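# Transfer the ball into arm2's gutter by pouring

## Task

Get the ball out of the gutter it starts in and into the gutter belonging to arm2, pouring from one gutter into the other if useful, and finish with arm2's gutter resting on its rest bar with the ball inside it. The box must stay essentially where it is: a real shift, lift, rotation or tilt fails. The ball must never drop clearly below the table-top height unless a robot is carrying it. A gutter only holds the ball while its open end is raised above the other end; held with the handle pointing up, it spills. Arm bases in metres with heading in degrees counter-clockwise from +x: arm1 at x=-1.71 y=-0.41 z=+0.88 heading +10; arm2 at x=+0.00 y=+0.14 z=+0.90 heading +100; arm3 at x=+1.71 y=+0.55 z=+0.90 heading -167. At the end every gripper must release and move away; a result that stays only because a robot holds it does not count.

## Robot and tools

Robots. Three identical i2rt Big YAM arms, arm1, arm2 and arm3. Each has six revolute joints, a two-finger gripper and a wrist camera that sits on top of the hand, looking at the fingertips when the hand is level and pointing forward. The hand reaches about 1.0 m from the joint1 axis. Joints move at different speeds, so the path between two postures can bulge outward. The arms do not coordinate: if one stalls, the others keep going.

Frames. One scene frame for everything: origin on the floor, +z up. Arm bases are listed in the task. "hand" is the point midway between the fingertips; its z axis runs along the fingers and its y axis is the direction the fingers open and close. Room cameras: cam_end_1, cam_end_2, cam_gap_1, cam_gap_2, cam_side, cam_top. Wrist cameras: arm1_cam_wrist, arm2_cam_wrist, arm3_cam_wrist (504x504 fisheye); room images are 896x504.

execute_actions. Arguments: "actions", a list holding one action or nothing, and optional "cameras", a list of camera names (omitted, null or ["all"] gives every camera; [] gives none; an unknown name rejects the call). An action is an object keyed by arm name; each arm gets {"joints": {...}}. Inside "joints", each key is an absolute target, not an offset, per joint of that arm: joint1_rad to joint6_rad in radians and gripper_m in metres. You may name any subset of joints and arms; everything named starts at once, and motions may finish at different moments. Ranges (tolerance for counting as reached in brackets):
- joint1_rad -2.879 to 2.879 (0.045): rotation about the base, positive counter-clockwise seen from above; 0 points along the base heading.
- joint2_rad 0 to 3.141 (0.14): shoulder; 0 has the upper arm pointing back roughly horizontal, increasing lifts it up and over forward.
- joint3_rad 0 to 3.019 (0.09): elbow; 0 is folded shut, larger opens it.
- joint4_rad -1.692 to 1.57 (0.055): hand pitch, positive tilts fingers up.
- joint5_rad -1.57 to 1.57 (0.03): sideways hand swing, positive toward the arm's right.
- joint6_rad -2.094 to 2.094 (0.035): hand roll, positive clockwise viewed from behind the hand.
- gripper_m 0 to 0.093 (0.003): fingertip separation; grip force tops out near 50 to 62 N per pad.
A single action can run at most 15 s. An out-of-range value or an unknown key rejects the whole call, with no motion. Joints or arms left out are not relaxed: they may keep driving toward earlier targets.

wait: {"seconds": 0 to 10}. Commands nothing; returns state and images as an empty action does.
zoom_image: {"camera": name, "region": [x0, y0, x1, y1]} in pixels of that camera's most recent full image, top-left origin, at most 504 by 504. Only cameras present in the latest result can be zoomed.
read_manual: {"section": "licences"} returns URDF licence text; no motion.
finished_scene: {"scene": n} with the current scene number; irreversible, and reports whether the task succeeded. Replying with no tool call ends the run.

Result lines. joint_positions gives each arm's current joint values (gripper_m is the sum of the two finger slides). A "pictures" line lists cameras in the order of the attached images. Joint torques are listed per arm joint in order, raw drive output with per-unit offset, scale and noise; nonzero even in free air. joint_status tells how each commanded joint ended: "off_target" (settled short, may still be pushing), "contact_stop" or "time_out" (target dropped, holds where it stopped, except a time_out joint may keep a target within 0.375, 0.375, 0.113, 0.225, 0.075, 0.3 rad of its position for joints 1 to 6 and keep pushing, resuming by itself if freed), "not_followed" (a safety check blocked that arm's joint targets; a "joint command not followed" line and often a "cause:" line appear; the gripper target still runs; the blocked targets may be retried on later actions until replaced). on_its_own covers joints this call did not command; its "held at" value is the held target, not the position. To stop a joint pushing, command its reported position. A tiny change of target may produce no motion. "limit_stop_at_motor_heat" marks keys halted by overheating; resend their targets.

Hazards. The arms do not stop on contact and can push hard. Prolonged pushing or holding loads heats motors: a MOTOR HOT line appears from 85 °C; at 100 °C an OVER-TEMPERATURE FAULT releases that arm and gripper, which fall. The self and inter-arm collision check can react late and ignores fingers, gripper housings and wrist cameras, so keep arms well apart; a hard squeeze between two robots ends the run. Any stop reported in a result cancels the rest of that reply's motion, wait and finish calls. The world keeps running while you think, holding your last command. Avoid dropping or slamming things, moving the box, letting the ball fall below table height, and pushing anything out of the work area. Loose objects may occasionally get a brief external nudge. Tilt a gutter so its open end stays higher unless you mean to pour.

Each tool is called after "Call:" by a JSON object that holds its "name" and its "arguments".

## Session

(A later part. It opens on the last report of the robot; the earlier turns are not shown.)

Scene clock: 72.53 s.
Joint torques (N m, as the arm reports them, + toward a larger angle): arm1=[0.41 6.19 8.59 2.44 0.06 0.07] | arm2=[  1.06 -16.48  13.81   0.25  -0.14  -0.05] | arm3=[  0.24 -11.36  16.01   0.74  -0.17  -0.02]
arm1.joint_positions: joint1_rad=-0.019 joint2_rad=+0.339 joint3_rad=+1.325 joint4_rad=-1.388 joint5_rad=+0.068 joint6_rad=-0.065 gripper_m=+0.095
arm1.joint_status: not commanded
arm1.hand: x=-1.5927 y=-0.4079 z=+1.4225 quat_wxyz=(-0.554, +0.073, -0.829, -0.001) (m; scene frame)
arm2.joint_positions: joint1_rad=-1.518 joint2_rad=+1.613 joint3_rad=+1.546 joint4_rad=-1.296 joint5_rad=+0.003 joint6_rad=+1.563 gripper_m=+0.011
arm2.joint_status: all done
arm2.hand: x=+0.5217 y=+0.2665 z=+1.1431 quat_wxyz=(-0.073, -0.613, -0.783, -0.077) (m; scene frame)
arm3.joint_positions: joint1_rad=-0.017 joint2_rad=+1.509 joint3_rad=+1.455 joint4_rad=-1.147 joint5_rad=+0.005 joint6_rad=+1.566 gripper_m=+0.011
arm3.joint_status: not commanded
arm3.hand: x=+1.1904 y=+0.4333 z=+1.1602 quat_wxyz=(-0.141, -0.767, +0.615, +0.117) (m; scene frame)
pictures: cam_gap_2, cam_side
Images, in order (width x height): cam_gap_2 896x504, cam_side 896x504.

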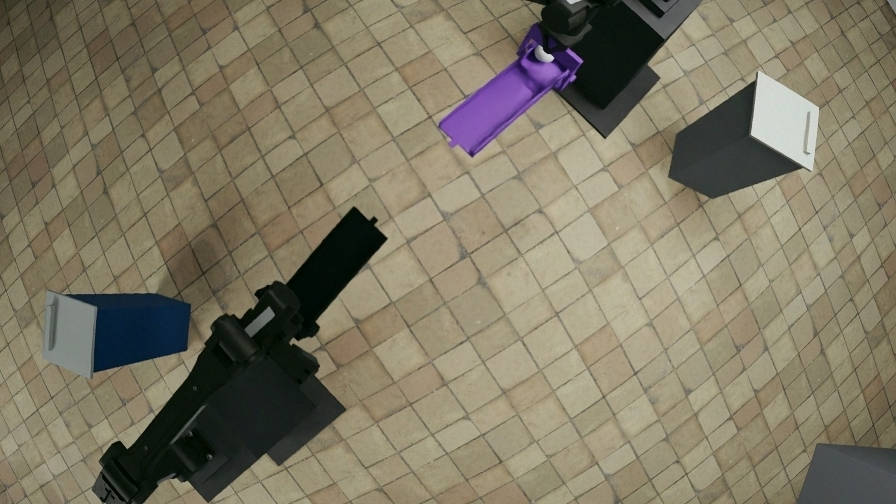

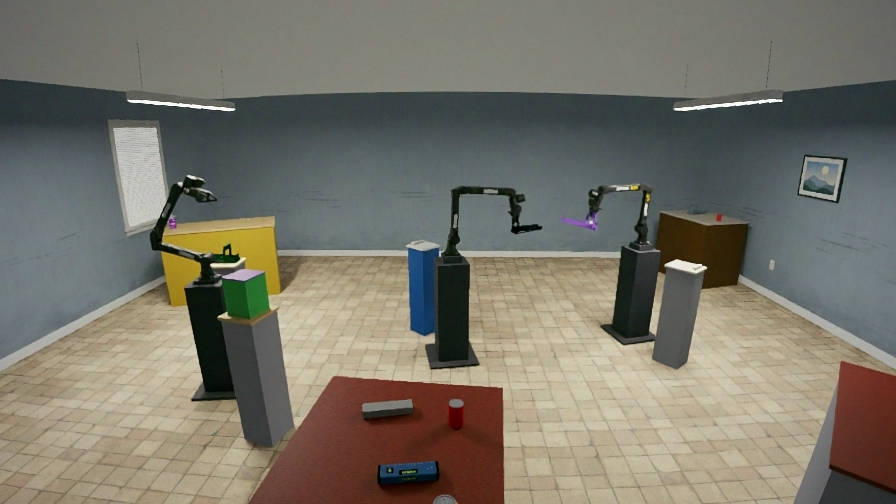

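Repeat the previous poses.

Call:
{"name": "execute_actions", "arguments": {"actions": [{"arm2":{"joints":{"joint2_rad":2.04,"joint3_rad":1.77,"joint4_rad":-0.93}}}], "cameras": []}}

Call:
{"name": "execute_actions", "arguments": {"actions": [{"arm3":{"joints":{"joint2_rad":1.97,"joint3_rad":2.07,"joint4_rad":-1.27}}}], "cameras": ["cam_side","cam_gap_2","arm3_cam_wrist"]}}

Call:
{"name": "zoom_image", "arguments": {"camera": "cam_side", "region": [490, 180, 630, 270]}}

Call:
{"name": "zoom_image", "arguments": {"camera": "cam_gap_2", "region": [300, 60, 600, 330]}}

Scene clock: 78.87 s.
Joint torques (N m, as the arm reports them, + toward a larger angle): arm1=[0.39 6.16 8.59 2.43 0.06 0.07] | arm2=[  0.93 -26.29  11.8    1.31  -0.16  -0.04] | arm3=[  0.1  -11.28  16.     0.74  -0.16  -0.02]
arm1.joint_positions: joint1_rad=-0.019 joint2_rad=+0.339 joint3_rad=+1.325 joint4_rad=-1.388 joint5_rad=+0.068 joint6_rad=-0.065 gripper_m=+0.095
arm1.joint_status: not commanded
arm1.hand: x=-1.5927 y=-0.4079 z=+1.4225 quat_wxyz=(-0.554, +0.073, -0.829, -0.001) (m; scene frame)
arm2.joint_positions: joint1_rad=-1.518 joint2_rad=+2.085 joint3_rad=+1.732 joint4_rad=-0.948 joint5_rad=+0.003 joint6_rad=+1.563 gripper_m=+0.011
arm2.joint_status: all done
arm2.hand: x=+0.6722 y=+0.2993 z=+0.9613 quat_wxyz=(-0.092, -0.610, -0.780, -0.101) (m; scene frame)
arm3.joint_positions: joint1_rad=-0.017 joint2_rad=+1.509 joint3_rad=+1.455 joint4_rad=-1.147 joint5_rad=+0.005 joint6_rad=+1.566 gripper_m=+0.011
arm3.joint_status: not commanded
arm3.hand: x=+1.1904 y=+0.4333 z=+1.1602 quat_wxyz=(-0.141, -0.767, +0.615, +0.117) (m; scene frame)
pictures: none
No camera images: the call's "cameras" was empty. Leave "cameras" out to get every camera's image.

Scene clock: 80.27 s.
Joint torques (N m, as the arm reports them, + toward a larger angle): arm1=[0.43 6.18 8.59 2.43 0.06 0.07] | arm2=[  1.07 -26.17  11.94   1.28  -0.18  -0.06] | arm3=[  0.09 -19.68  17.58   0.54  -0.17  -0.02]
arm1.joint_positions: joint1_rad=-0.019 joint2_rad=+0.339 joint3_rad=+1.325 joint4_rad=-1.388 joint5_rad=+0.068 joint6_rad=-0.065 gripper_m=+0.095
arm1.joint_status: not commanded
arm1.hand: x=-1.5927 y=-0.4079 z=+1.4225 quat_wxyz=(-0.554, +0.073, -0.829, -0.001) (m; scene frame)
arm2.joint_positions: joint1_rad=-1.518 joint2_rad=+2.085 joint3_rad=+1.732 joint4_rad=-0.948 joint5_rad=+0.003 joint6_rad=+1.563 gripper_m=+0.011
arm2.joint_status: not commanded
arm2.hand: x=+0.6722 y=+0.2993 z=+0.9613 quat_wxyz=(-0.092, -0.610, -0.780, -0.101) (m; scene frame)
arm3.joint_positions: joint1_rad=-0.017 joint2_rad=+2.013 joint3_rad=+2.008 joint4_rad=-1.269 joint5_rad=+0.005 joint6_rad=+1.566 gripper_m=+0.011
arm3.joint_status: all done
arm3.hand: x=+1.0315 y=+0.3986 z=+1.1044 quat_wxyz=(-0.114, -0.772, +0.619, +0.095) (m; scene frame)
pictures: arm3_cam_wrist, cam_gap_2, cam_side
Images, in order (width x height): arm3_cam_wrist 504x504, cam_gap_2 896x504, cam_side 896x504.

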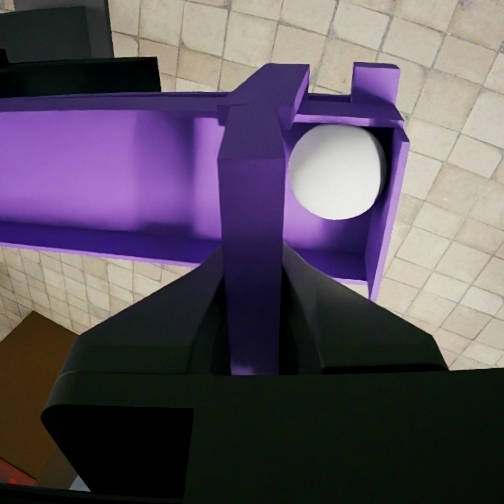

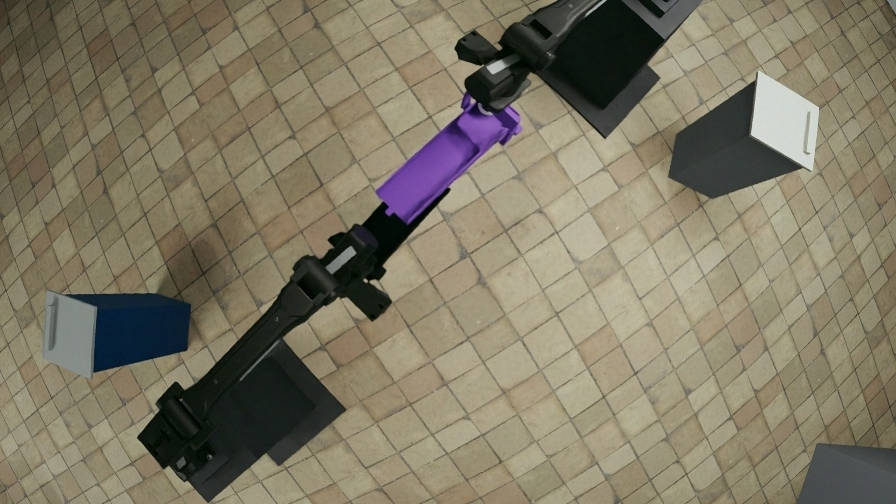

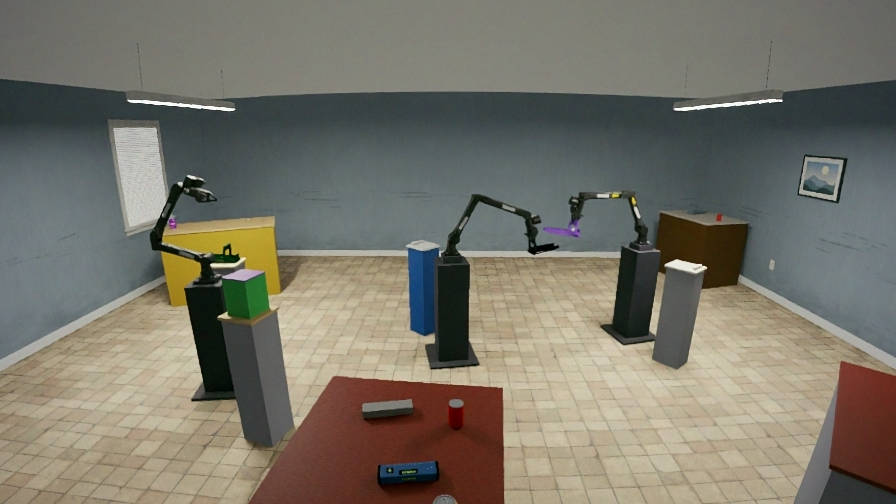

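Region (490, 180, 630, 270) of cam_side's 896x504 image, scaled by 3.600, with more detail than that image has; it fills the top 324 rows of this view, and the rest is white.

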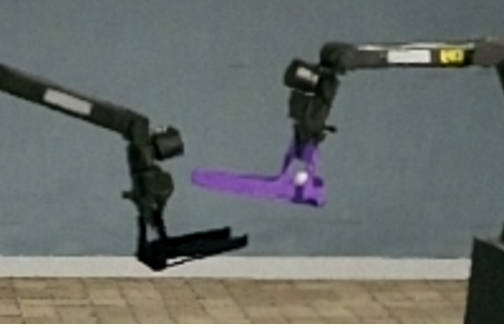

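Region (300, 60, 600, 330) of cam_gap_2's 896x504 image, scaled by 1.680, with more detail than that image has; it fills the top 454 rows of this view, and the rest is white.

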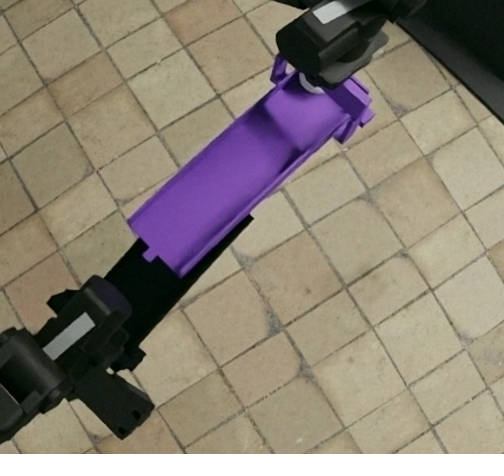

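Call:
{"name": "execute_actions", "arguments": {"actions": [{"arm3":{"joints":{"joint1_rad":0.005,"joint4_rad":-1.36}}}], "cameras": ["cam_gap_2"]}}

Call:
{"name": "zoom_image", "arguments": {"camera": "cam_gap_2", "region": [300, 60, 600, 330]}}

Scene clock: 84.23 s.
Joint torques (N m, as the arm reports them, + toward a larger angle): arm1=[0.43 6.16 8.6  2.44 0.06 0.07] | arm2=[  0.86 -26.2   12.04   1.28  -0.18  -0.05] | arm3=[ -0.19 -19.45  17.47   0.41  -0.15   0.  ]
arm1.joint_positions: joint1_rad=-0.019 joint2_rad=+0.339 joint3_rad=+1.325 joint4_rad=-1.388 joint5_rad=+0.068 joint6_rad=-0.065 gripper_m=+0.095
arm1.joint_status: not commanded
arm1.hand: x=-1.5927 y=-0.4079 z=+1.4225 quat_wxyz=(-0.554, +0.073, -0.829, -0.001) (m; scene frame)
arm2.joint_positions: joint1_rad=-1.518 joint2_rad=+2.085 joint3_rad=+1.732 joint4_rad=-0.948 joint5_rad=+0.003 joint6_rad=+1.563 gripper_m=+0.011
arm2.joint_status: not commanded
arm2.hand: x=+0.6722 y=+0.2993 z=+0.9613 quat_wxyz=(-0.092, -0.610, -0.780, -0.101) (m; scene frame)
arm3.joint_positions: joint1_rad=-0.001 joint2_rad=+2.013 joint3_rad=+2.008 joint4_rad=-1.355 joint5_rad=+0.004 joint6_rad=+1.566 gripper_m=+0.011
arm3.joint_status: all done
arm3.hand: x=+1.0539 y=+0.3923 z=+1.0991 quat_wxyz=(-0.081, -0.781, +0.616, +0.067) (m; scene frame)
pictures: cam_gap_2
Images, in order (width x height): cam_gap_2 896x504.

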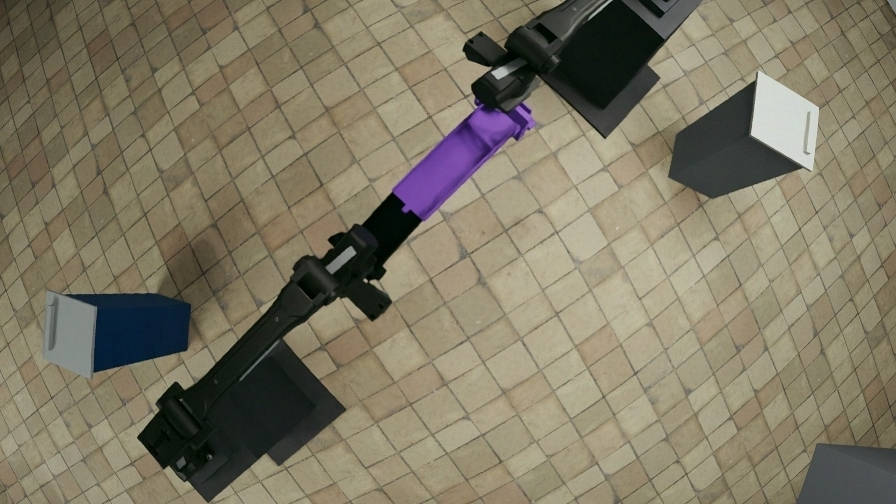

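Region (300, 60, 600, 330) of cam_gap_2's 896x504 image, scaled by 1.680, with more detail than that image has; it fills the top 454 rows of this view, and the rest is white.

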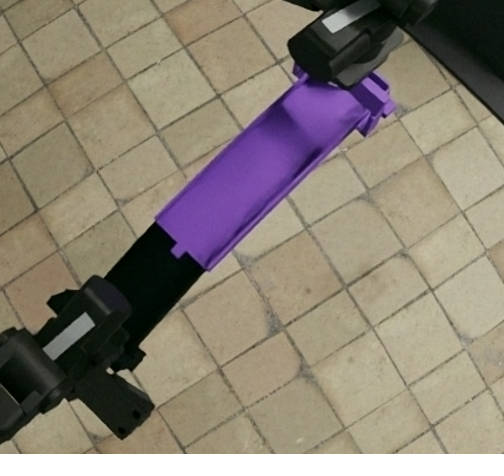

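Call:
{"name": "execute_actions", "arguments": {"actions": [{"arm3":{"joints":{"joint4_rad":-1.52}}}], "cameras": ["cam_gap_2"]}}

Call:
{"name": "execute_actions", "arguments": {"actions": [], "cameras": ["arm2_cam_wrist","arm3_cam_wrist","cam_gap_2"]}}

Scene clock: 99.67 s.
Joint torques (N m, as the arm reports them, + toward a larger angle): arm1=[0.43 6.18 8.58 2.44 0.05 0.08] | arm2=[  1.02 -26.31  11.95   1.31  -0.17  -0.05] | arm3=[ -0.19 -19.18  17.13   0.04  -0.15   0.01]
arm1.joint_positions: joint1_rad=-0.019 joint2_rad=+0.339 joint3_rad=+1.325 joint4_rad=-1.388 joint5_rad=+0.068 joint6_rad=-0.065 gripper_m=+0.095
arm1.joint_status: not commanded
arm1.hand: x=-1.5927 y=-0.4079 z=+1.4225 quat_wxyz=(-0.554, +0.073, -0.829, -0.001) (m; scene frame)
arm2.joint_positions: joint1_rad=-1.518 joint2_rad=+2.085 joint3_rad=+1.732 joint4_rad=-0.948 joint5_rad=+0.003 joint6_rad=+1.563 gripper_m=+0.011
arm2.joint_status: not commanded
arm2.hand: x=+0.6722 y=+0.2993 z=+0.9613 quat_wxyz=(-0.092, -0.610, -0.780, -0.101) (m; scene frame)
arm3.joint_positions: joint1_rad=-0.001 joint2_rad=+2.013 joint3_rad=+2.008 joint4_rad=-1.513 joint5_rad=+0.004 joint6_rad=+1.566 gripper_m=+0.011
arm3.joint_status: all done
arm3.hand: x=+1.0914 y=+0.4011 z=+1.0940 quat_wxyz=(-0.019, -0.785, +0.619, +0.018) (m; scene frame)
pictures: cam_gap_2
Images, in order (width x height): cam_gap_2 896x504.

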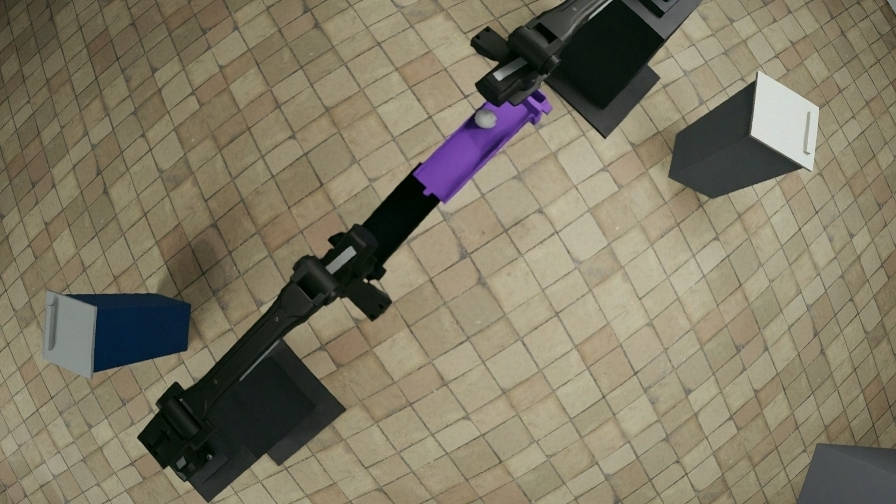

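Scene clock: 99.67 s.
Joint torques (N m, as the arm reports them, + toward a larger angle): arm1=[0.43 6.18 8.58 2.44 0.05 0.08] | arm2=[  1.02 -26.31  11.95   1.31  -0.17  -0.05] | arm3=[ -0.19 -19.18  17.13   0.04  -0.15   0.01]
arm1.joint_positions: joint1_rad=-0.019 joint2_rad=+0.339 joint3_rad=+1.325 joint4_rad=-1.388 joint5_rad=+0.068 joint6_rad=-0.065 gripper_m=+0.095
arm1.joint_status: not commanded
arm1.hand: x=-1.5927 y=-0.4079 z=+1.4225 quat_wxyz=(-0.554, +0.073, -0.829, -0.001) (m; scene frame)
arm2.joint_positions: joint1_rad=-1.518 joint2_rad=+2.085 joint3_rad=+1.732 joint4_rad=-0.948 joint5_rad=+0.003 joint6_rad=+1.563 gripper_m=+0.011
arm2.joint_status: not commanded
arm2.hand: x=+0.6722 y=+0.2993 z=+0.9613 quat_wxyz=(-0.092, -0.610, -0.780, -0.101) (m; scene frame)
arm3.joint_positions: joint1_rad=-0.001 joint2_rad=+2.013 joint3_rad=+2.008 joint4_rad=-1.513 joint5_rad=+0.004 joint6_rad=+1.566 gripper_m=+0.011
arm3.joint_status: all done
arm3.hand: x=+1.0914 y=+0.4011 z=+1.0940 quat_wxyz=(-0.019, -0.785, +0.619, +0.018) (m; scene frame)
pictures: arm2_cam_wrist, arm3_cam_wrist, cam_gap_2
Images, in order (width x height): arm2_cam_wrist 504x504, arm3_cam_wrist 504x504, cam_gap_2 896x504.

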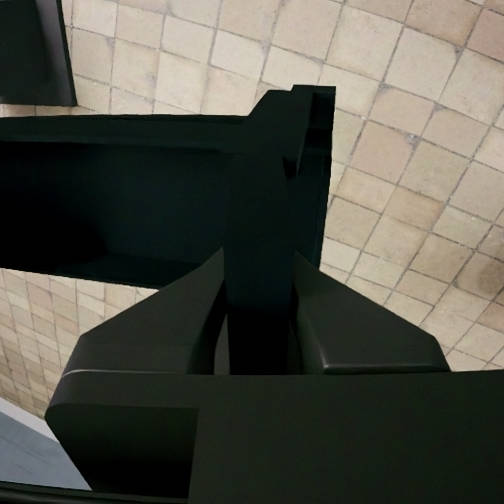

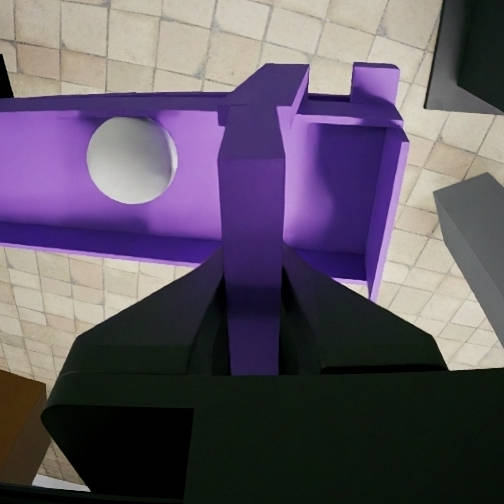

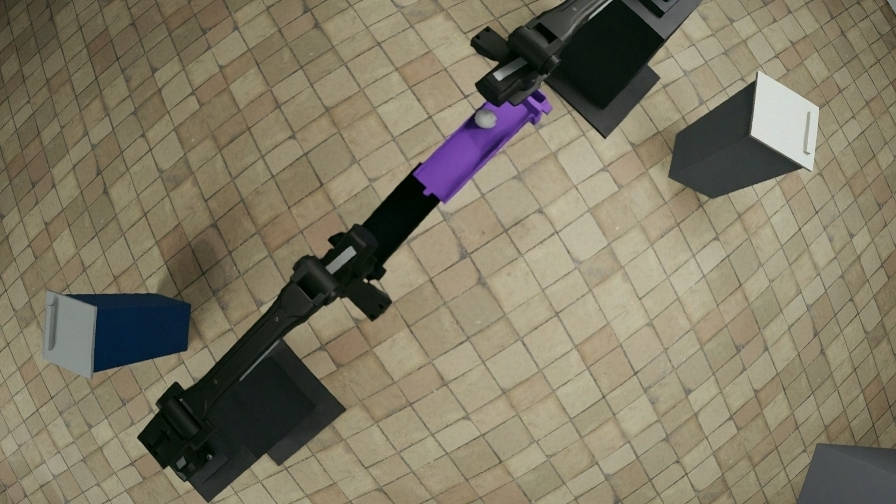

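Rolling.

Call:
{"name": "wait", "arguments": {"seconds": 1.5}}

Scene clock: 102.67 s.
Joint torques (N m, as the arm reports them, + toward a larger angle): arm1=[0.46 6.18 8.58 2.44 0.06 0.08] | arm2=[  1.17 -26.27  11.91   1.36  -0.09  -0.05] | arm3=[ -0.05 -19.24  17.14   0.14  -0.15   0.  ]
arm1.joint_positions: joint1_rad=-0.019 joint2_rad=+0.339 joint3_rad=+1.325 joint4_rad=-1.388 joint5_rad=+0.068 joint6_rad=-0.065 gripper_m=+0.095
arm1.joint_status: not commanded
arm1.hand: x=-1.5927 y=-0.4079 z=+1.4225 quat_wxyz=(-0.554, +0.073, -0.829, -0.001) (m; scene frame)
arm2.joint_positions: joint1_rad=-1.518 joint2_rad=+2.085 joint3_rad=+1.732 joint4_rad=-0.946 joint5_rad=+0.001 joint6_rad=+1.564 gripper_m=+0.011
arm2.joint_status: not commanded
arm2.hand: x=+0.6728 y=+0.2996 z=+0.9617 quat_wxyz=(-0.092, -0.611, -0.780, -0.102) (m; scene frame)
arm3.joint_positions: joint1_rad=-0.001 joint2_rad=+2.013 joint3_rad=+2.008 joint4_rad=-1.515 joint5_rad=+0.004 joint6_rad=+1.566 gripper_m=+0.011
arm3.joint_status: all done
arm3.hand: x=+1.0919 y=+0.4012 z=+1.0940 quat_wxyz=(-0.019, -0.785, +0.619, +0.018) (m; scene frame)
wait: 1.50 s; at rest from the start
pictures: arm1_cam_wrist, arm2_cam_wrist, arm3_cam_wrist, cam_end_1, cam_end_2, cam_gap_1, cam_gap_2, cam_side, cam_top
Images, in order (width x height): arm1_cam_wrist 504x504, arm2_cam_wrist 504x504, arm3_cam_wrist 504x504, cam_end_1 896x504, cam_end_2 896x504, cam_gap_1 896x504, cam_gap_2 896x504, cam_side 896x504, cam_top 896x504.

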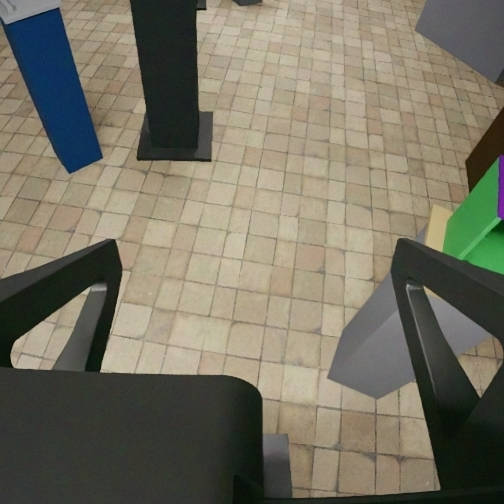

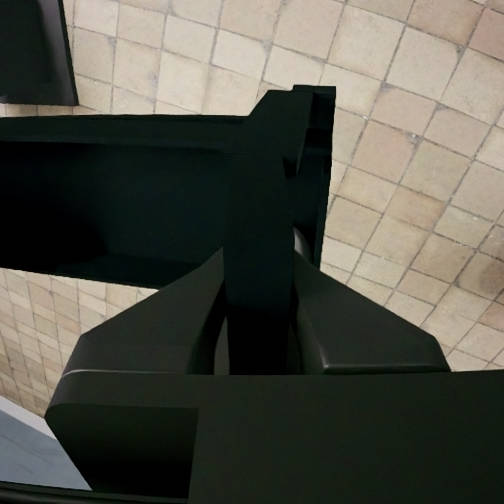

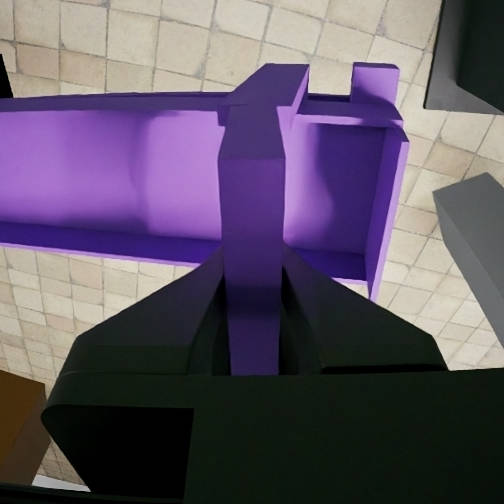

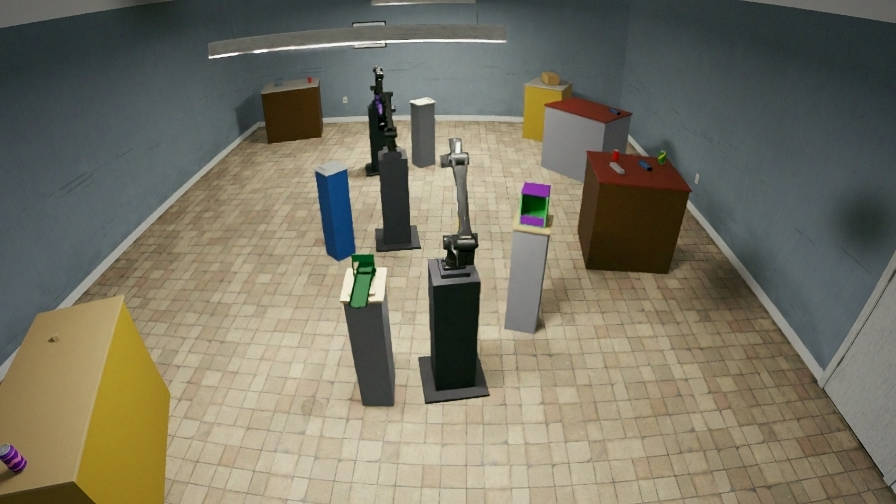

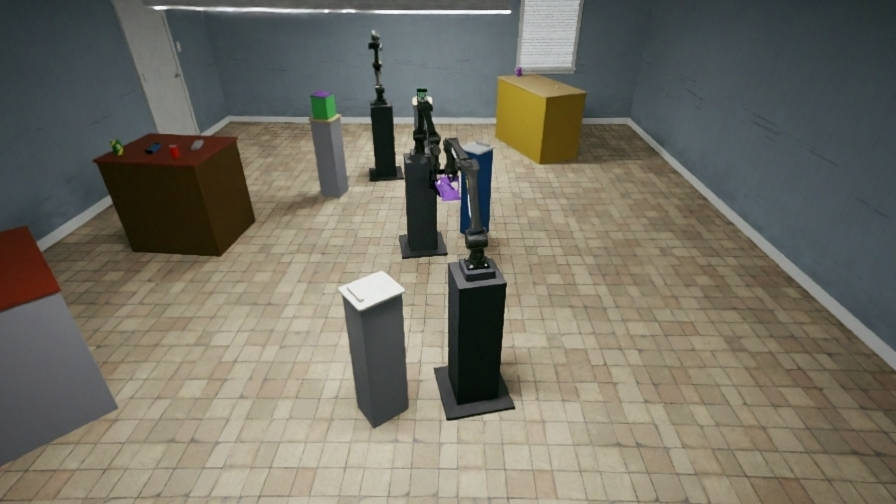

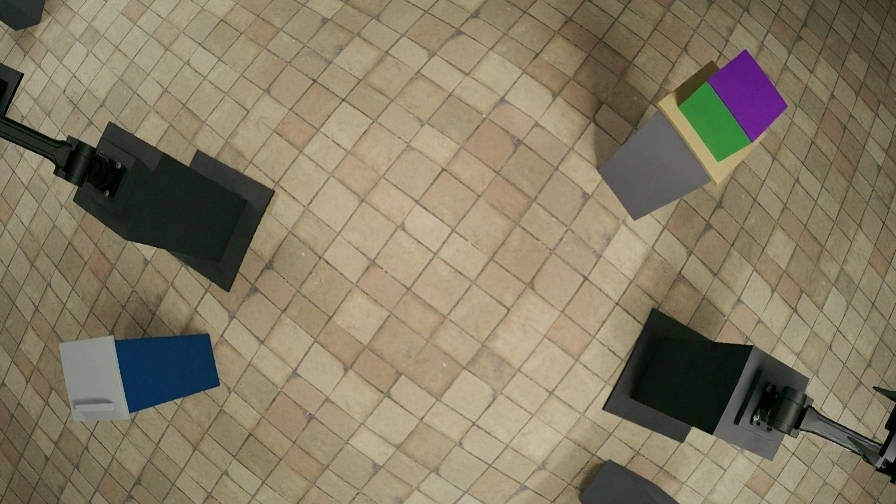

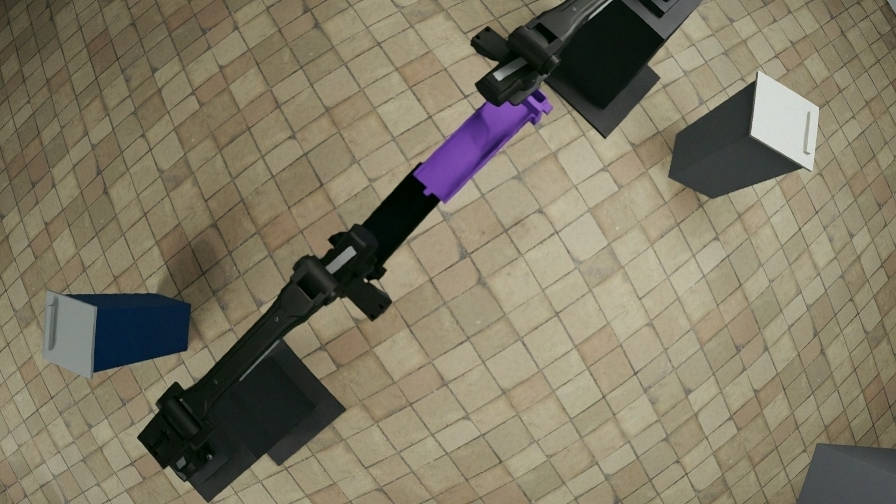

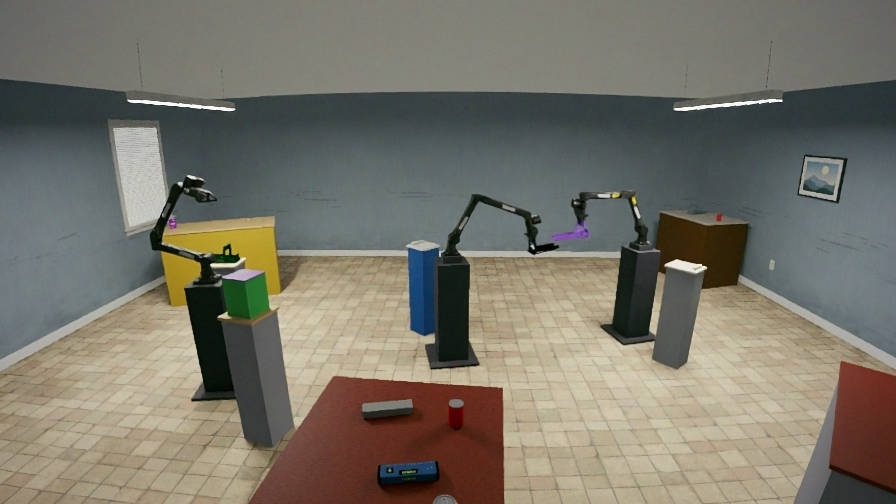

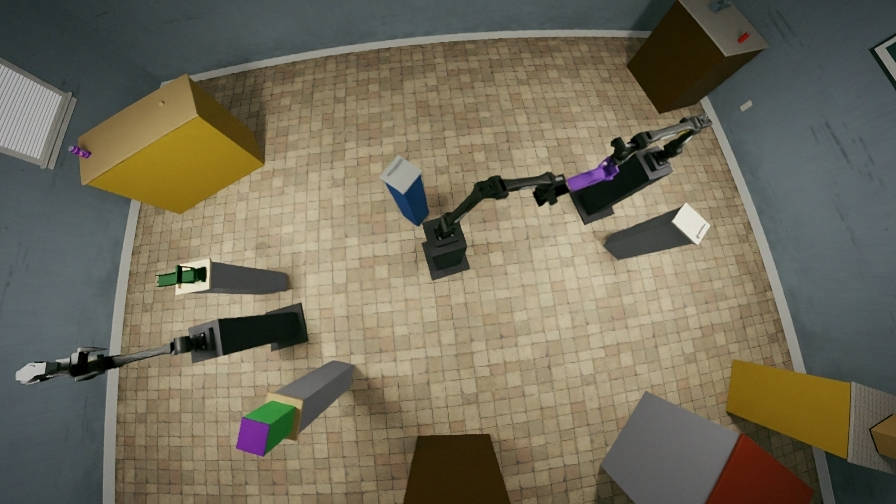

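Call:
{"name": "execute_actions", "arguments": {"actions": [{"arm3":{"joints":{"joint2_rad":1.62,"joint3_rad":1.70,"joint4_rad":-1.36}}}], "cameras": []}}

Call:
{"name": "execute_actions", "arguments": {"actions": [{"arm3":{"joints":{"joint1_rad":1.547,"joint2_rad":1.45,"joint3_rad":1.5,"joint4_rad":-1.2,"joint5_rad":-0.09,"joint6_rad":1.17}},"arm2":{"joints":{"joint2_rad":1.7,"joint3_rad":1.75,"joint4_rad":-1.2}}}], "cameras": ["cam_top","arm2_cam_wrist"]}}

Call:
{"name": "execute_actions", "arguments": {"actions": [{"arm3":{"joints":{"joint2_rad":1.57,"joint3_rad":1.31,"joint4_rad":-1.05}},"arm2":{"joints":{"joint1_rad":-0.7}}}], "cameras": ["cam_top","arm2_cam_wrist","arm3_cam_wrist"]}}

Scene clock: 108.87 s.
Joint torques (N m, as the arm reports them, + toward a larger angle): arm1=[0.45 6.19 8.59 2.43 0.06 0.08] | arm2=[  1.07 -25.94  11.89   1.26  -0.11  -0.05] | arm3=[ -0.17 -12.03  12.64   1.32  -0.16  -0.01]
arm1.joint_positions: joint1_rad=-0.019 joint2_rad=+0.339 joint3_rad=+1.325 joint4_rad=-1.388 joint5_rad=+0.068 joint6_rad=-0.065 gripper_m=+0.095
arm1.joint_status: not commanded
arm1.hand: x=-1.5927 y=-0.4079 z=+1.4225 quat_wxyz=(-0.554, +0.073, -0.829, -0.001) (m; scene frame)
arm2.joint_positions: joint1_rad=-1.518 joint2_rad=+2.085 joint3_rad=+1.732 joint4_rad=-0.946 joint5_rad=+0.001 joint6_rad=+1.564 gripper_m=+0.011
arm2.joint_status: not commanded
arm2.hand: x=+0.6728 y=+0.2996 z=+0.9617 quat_wxyz=(-0.092, -0.611, -0.780, -0.102) (m; scene frame)
arm3.joint_positions: joint1_rad=-0.001 joint2_rad=+1.621 joint3_rad=+1.687 joint4_rad=-1.378 joint5_rad=+0.004 joint6_rad=+1.566 gripper_m=+0.011
arm3.joint_status: all done
arm3.hand: x=+1.1768 y=+0.4212 z=+1.1903 quat_wxyz=(-0.099, -0.779, +0.614, +0.082) (m; scene frame)
pictures: none
No camera images: the call's "cameras" was empty. Leave "cameras" out to get every camera's image.

Scene clock: 110.63 s.
Joint torques (N m, as the arm reports them, + toward a larger angle): arm1=[0.45 6.16 8.59 2.44 0.06 0.07] | arm2=[  0.85 -17.69  11.29   0.79  -0.12  -0.07] | arm3=[ -1.05 -12.49  12.5    1.2   -0.07  -0.15]
arm1.joint_positions: joint1_rad=-0.019 joint2_rad=+0.339 joint3_rad=+1.325 joint4_rad=-1.388 joint5_rad=+0.068 joint6_rad=-0.065 gripper_m=+0.095
arm1.joint_status: not commanded
arm1.hand: x=-1.5927 y=-0.4079 z=+1.4225 quat_wxyz=(-0.554, +0.073, -0.829, -0.001) (m; scene frame)
arm2.joint_positions: joint1_rad=-1.518 joint2_rad=+1.705 joint3_rad=+1.731 joint4_rad=-1.200 joint5_rad=+0.001 joint6_rad=+1.564 gripper_m=+0.011
arm2.joint_status: all done
arm2.hand: x=+0.5982 y=+0.2855 z=+1.1830 quat_wxyz=(-0.130, -0.604, -0.772, -0.150) (m; scene frame)
arm3.joint_positions: joint1_rad=+1.553 joint2_rad=+1.491 joint3_rad=+1.489 joint4_rad=-1.210 joint5_rad=-0.090 joint6_rad=+1.176 gripper_m=+0.011
arm3.joint_status: all done
arm3.hand: x=+1.8417 y=+0.0345 z=+1.1808 quat_wxyz=(-0.182, -0.935, -0.302, -0.028) (m; scene frame)
pictures: arm2_cam_wrist, cam_top
Images, in order (width x height): arm2_cam_wrist 504x504, cam_top 896x504.

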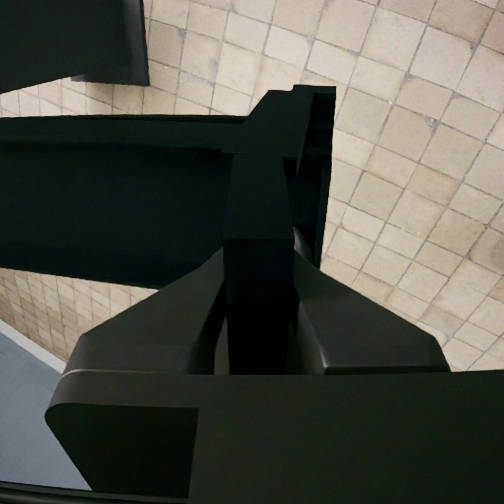

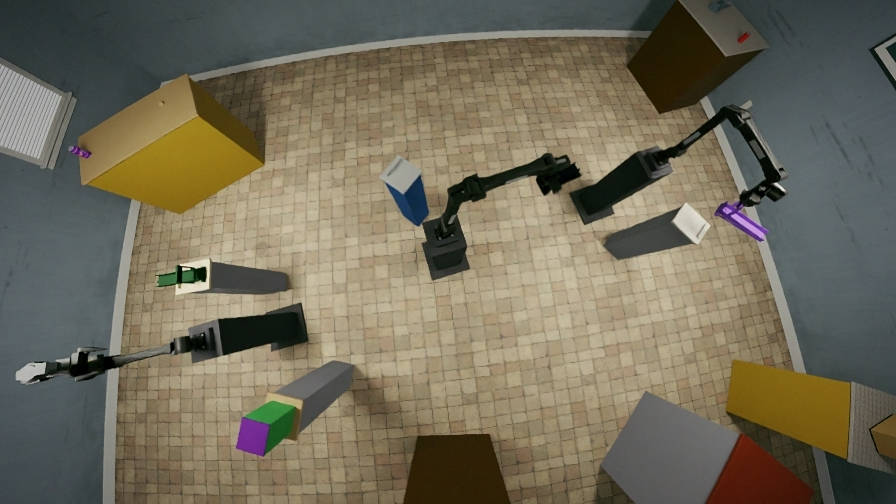

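Scene clock: 112.27 s.
Joint torques (N m, as the arm reports them, + toward a larger angle): arm1=[0.45 6.21 8.59 2.43 0.05 0.08] | arm2=[  0.23 -18.09  11.24   0.71   0.    -0.07] | arm3=[ -1.29 -13.67  13.68   1.22  -0.05  -0.12]
arm1.joint_positions: joint1_rad=-0.019 joint2_rad=+0.339 joint3_rad=+1.325 joint4_rad=-1.388 joint5_rad=+0.068 joint6_rad=-0.065 gripper_m=+0.095
arm1.joint_status: not commanded
arm1.hand: x=-1.5927 y=-0.4079 z=+1.4225 quat_wxyz=(-0.554, +0.073, -0.829, -0.001) (m; scene frame)
arm2.joint_positions: joint1_rad=-0.698 joint2_rad=+1.706 joint3_rad=+1.731 joint4_rad=-1.200 joint5_rad=+0.000 joint6_rad=+1.564 gripper_m=+0.011
arm2.joint_status: all done
arm2.hand: x=+0.3032 y=+0.6795 z=+1.1747 quat_wxyz=(-0.056, -0.247, -0.950, -0.184) (m; scene frame)
arm3.joint_positions: joint1_rad=+1.553 joint2_rad=+1.604 joint3_rad=+1.280 joint4_rad=-1.068 joint5_rad=-0.090 joint6_rad=+1.176 gripper_m=+0.011
arm3.joint_status: all done
arm3.hand: x=+1.8376 y=+0.0532 z=+1.0416 quat_wxyz=(-0.093, -0.948, -0.302, -0.037) (m; scene frame)
pictures: arm2_cam_wrist, arm3_cam_wrist, cam_top
Images, in order (width x height): arm2_cam_wrist 504x504, arm3_cam_wrist 504x504, cam_top 896x504.

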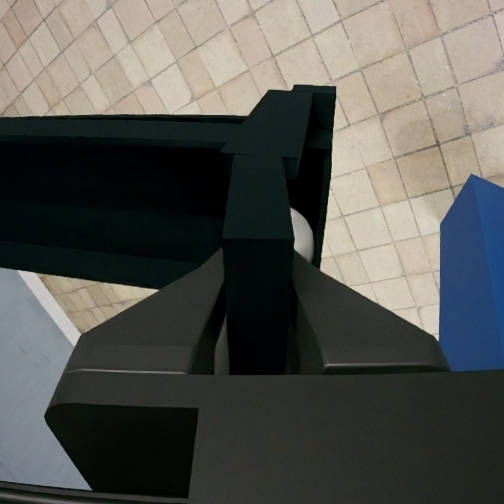

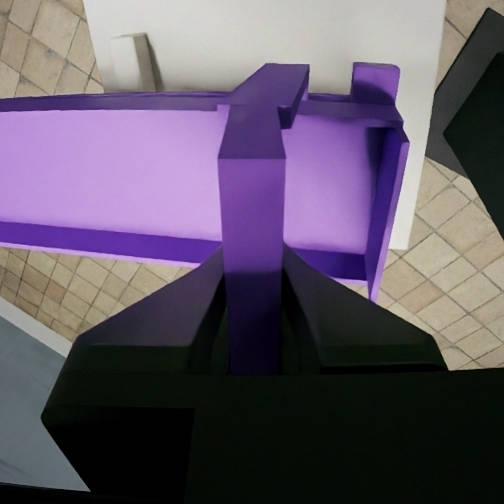

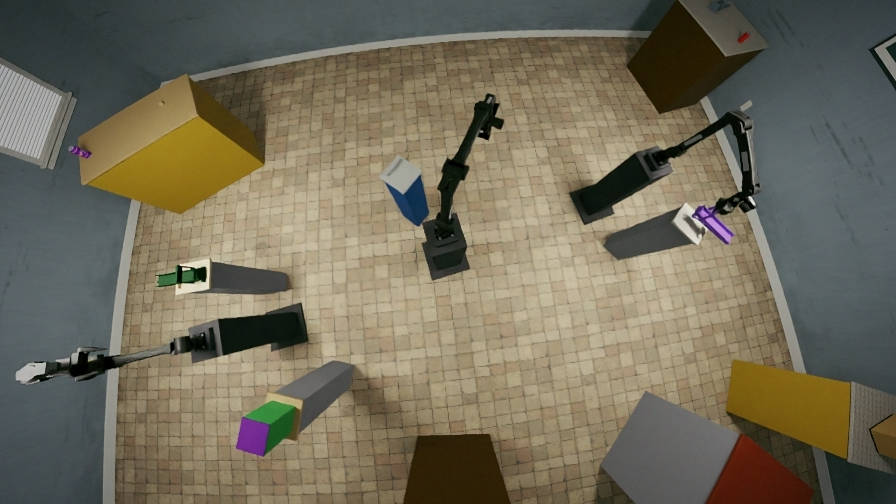

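Call:
{"name": "execute_actions", "arguments": {"actions": [{"arm3":{"joints":{"joint2_rad":1.63,"joint3_rad":1.17,"joint4_rad":-0.86}},"arm2":{"joints":{"joint1_rad":0.2,"joint2_rad":1.45,"joint3_rad":1.45,"joint4_rad":-1.25,"joint5_rad":-0.085,"joint6_rad":1.19}}}], "cameras": []}}

Call:
{"name": "execute_actions", "arguments": {"actions": [{"arm3":{"joints":{"joint2_rad":1.655,"joint3_rad":1.12,"joint4_rad":-0.79}},"arm2":{"joints":{"joint2_rad":1.53,"joint3_rad":1.30,"joint4_rad":-1.07}}}], "cameras": ["cam_gap_1","cam_gap_2","arm2_cam_wrist","arm3_cam_wrist"]}}

Scene clock: 119.00 s.
Joint torques (N m, as the arm reports them, + toward a larger angle): arm1=[0.44 6.2  8.6  2.43 0.06 0.08] | arm2=[  0.17 -16.46   9.42   0.5   -0.13  -0.16] | arm3=[ -1.25 -12.2   12.01   1.23  -0.06  -0.13]
arm1.joint_positions: joint1_rad=-0.019 joint2_rad=+0.339 joint3_rad=+1.325 joint4_rad=-1.388 joint5_rad=+0.068 joint6_rad=-0.065 gripper_m=+0.095
arm1.joint_status: not commanded
arm1.hand: x=-1.5927 y=-0.4079 z=+1.4225 quat_wxyz=(-0.554, +0.073, -0.829, -0.001) (m; scene frame)
arm2.joint_positions: joint1_rad=+0.205 joint2_rad=+1.483 joint3_rad=+1.448 joint4_rad=-1.249 joint5_rad=-0.085 joint6_rad=+1.196 gripper_m=+0.011
arm2.joint_status: all done
arm2.hand: x=-0.2059 y=+0.6081 z=+1.1581 quat_wxyz=(+0.042, +0.373, -0.917, -0.134) (m; scene frame)
arm3.joint_positions: joint1_rad=+1.553 joint2_rad=+1.644 joint3_rad=+1.150 joint4_rad=-0.878 joint5_rad=-0.090 joint6_rad=+1.176 gripper_m=+0.011
arm3.joint_status: all done
arm3.hand: x=+1.8364 y=+0.0591 z=+0.9796 quat_wxyz=(-0.103, -0.947, -0.302, -0.036) (m; scene frame)
pictures: none
No camera images: the call's "cameras" was empty. Leave "cameras" out to get every camera's image.

Scene clock: 120.10 s.
Joint torques (N m, as the arm reports them, + toward a larger angle): arm1=[0.42 6.19 8.59 2.45 0.05 0.07] | arm2=[  0.07 -15.84  10.     1.23  -0.17  -0.15] | arm3=[ -1.25 -11.12  11.05   1.34  -0.06  -0.13]
arm1.joint_positions: joint1_rad=-0.019 joint2_rad=+0.339 joint3_rad=+1.325 joint4_rad=-1.388 joint5_rad=+0.068 joint6_rad=-0.065 gripper_m=+0.095
arm1.joint_status: not commanded
arm1.hand: x=-1.5927 y=-0.4079 z=+1.4225 quat_wxyz=(-0.554, +0.073, -0.829, -0.001) (m; scene frame)
arm2.joint_positions: joint1_rad=+0.205 joint2_rad=+1.547 joint3_rad=+1.286 joint4_rad=-1.087 joint5_rad=-0.084 joint6_rad=+1.196 gripper_m=+0.011
arm2.joint_status: all done
arm2.hand: x=-0.2039 y=+0.6037 z=+1.0666 quat_wxyz=(+0.042, +0.373, -0.921, -0.103) (m; scene frame)
arm3.joint_positions: joint1_rad=+1.553 joint2_rad=+1.655 joint3_rad=+1.107 joint4_rad=-0.809 joint5_rad=-0.090 joint6_rad=+1.176 gripper_m=+0.011
arm3.joint_status: all done
arm3.hand: x=+1.8358 y=+0.0616 z=+0.9612 quat_wxyz=(-0.110, -0.946, -0.302, -0.035) (m; scene frame)
pictures: arm2_cam_wrist, arm3_cam_wrist, cam_gap_1, cam_gap_2
Images, in order (width x height): arm2_cam_wrist 504x504, arm3_cam_wrist 504x504, cam_gap_1 896x504, cam_gap_2 896x504.

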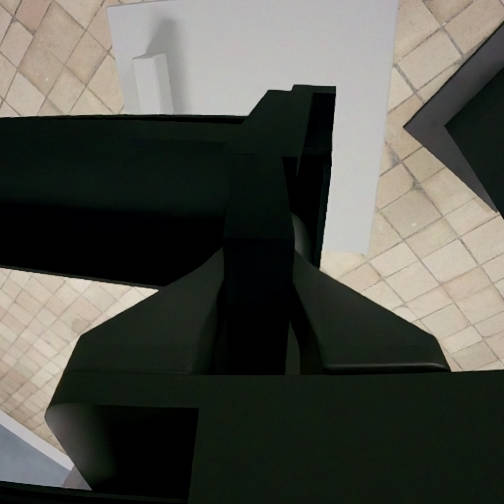

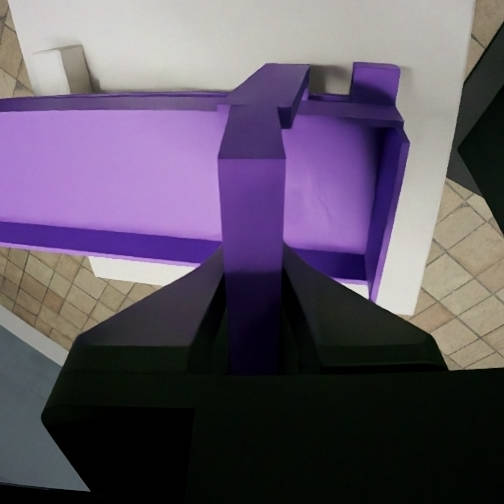

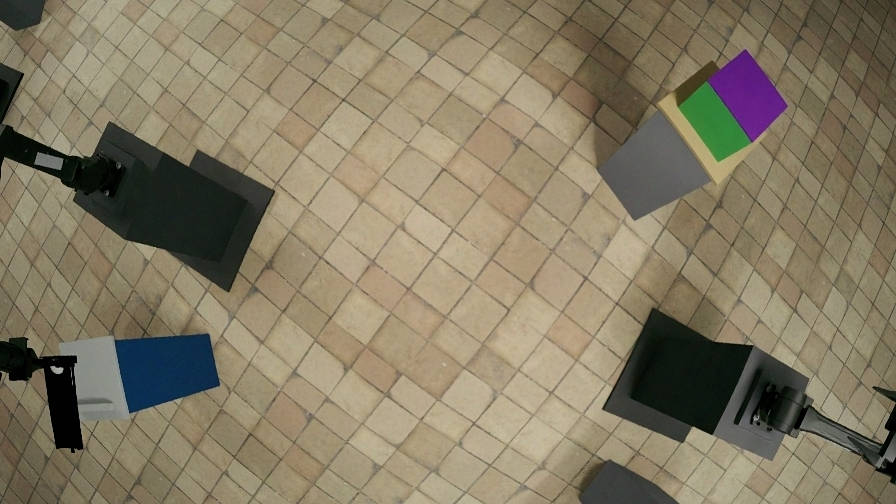

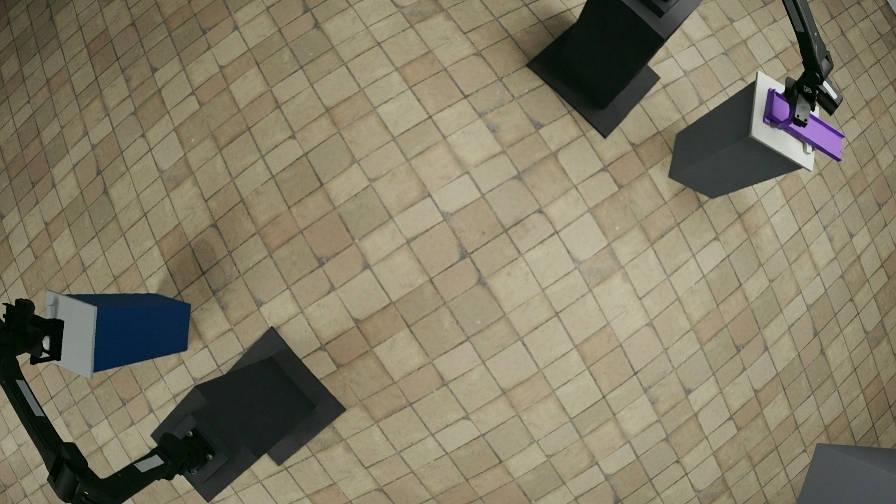

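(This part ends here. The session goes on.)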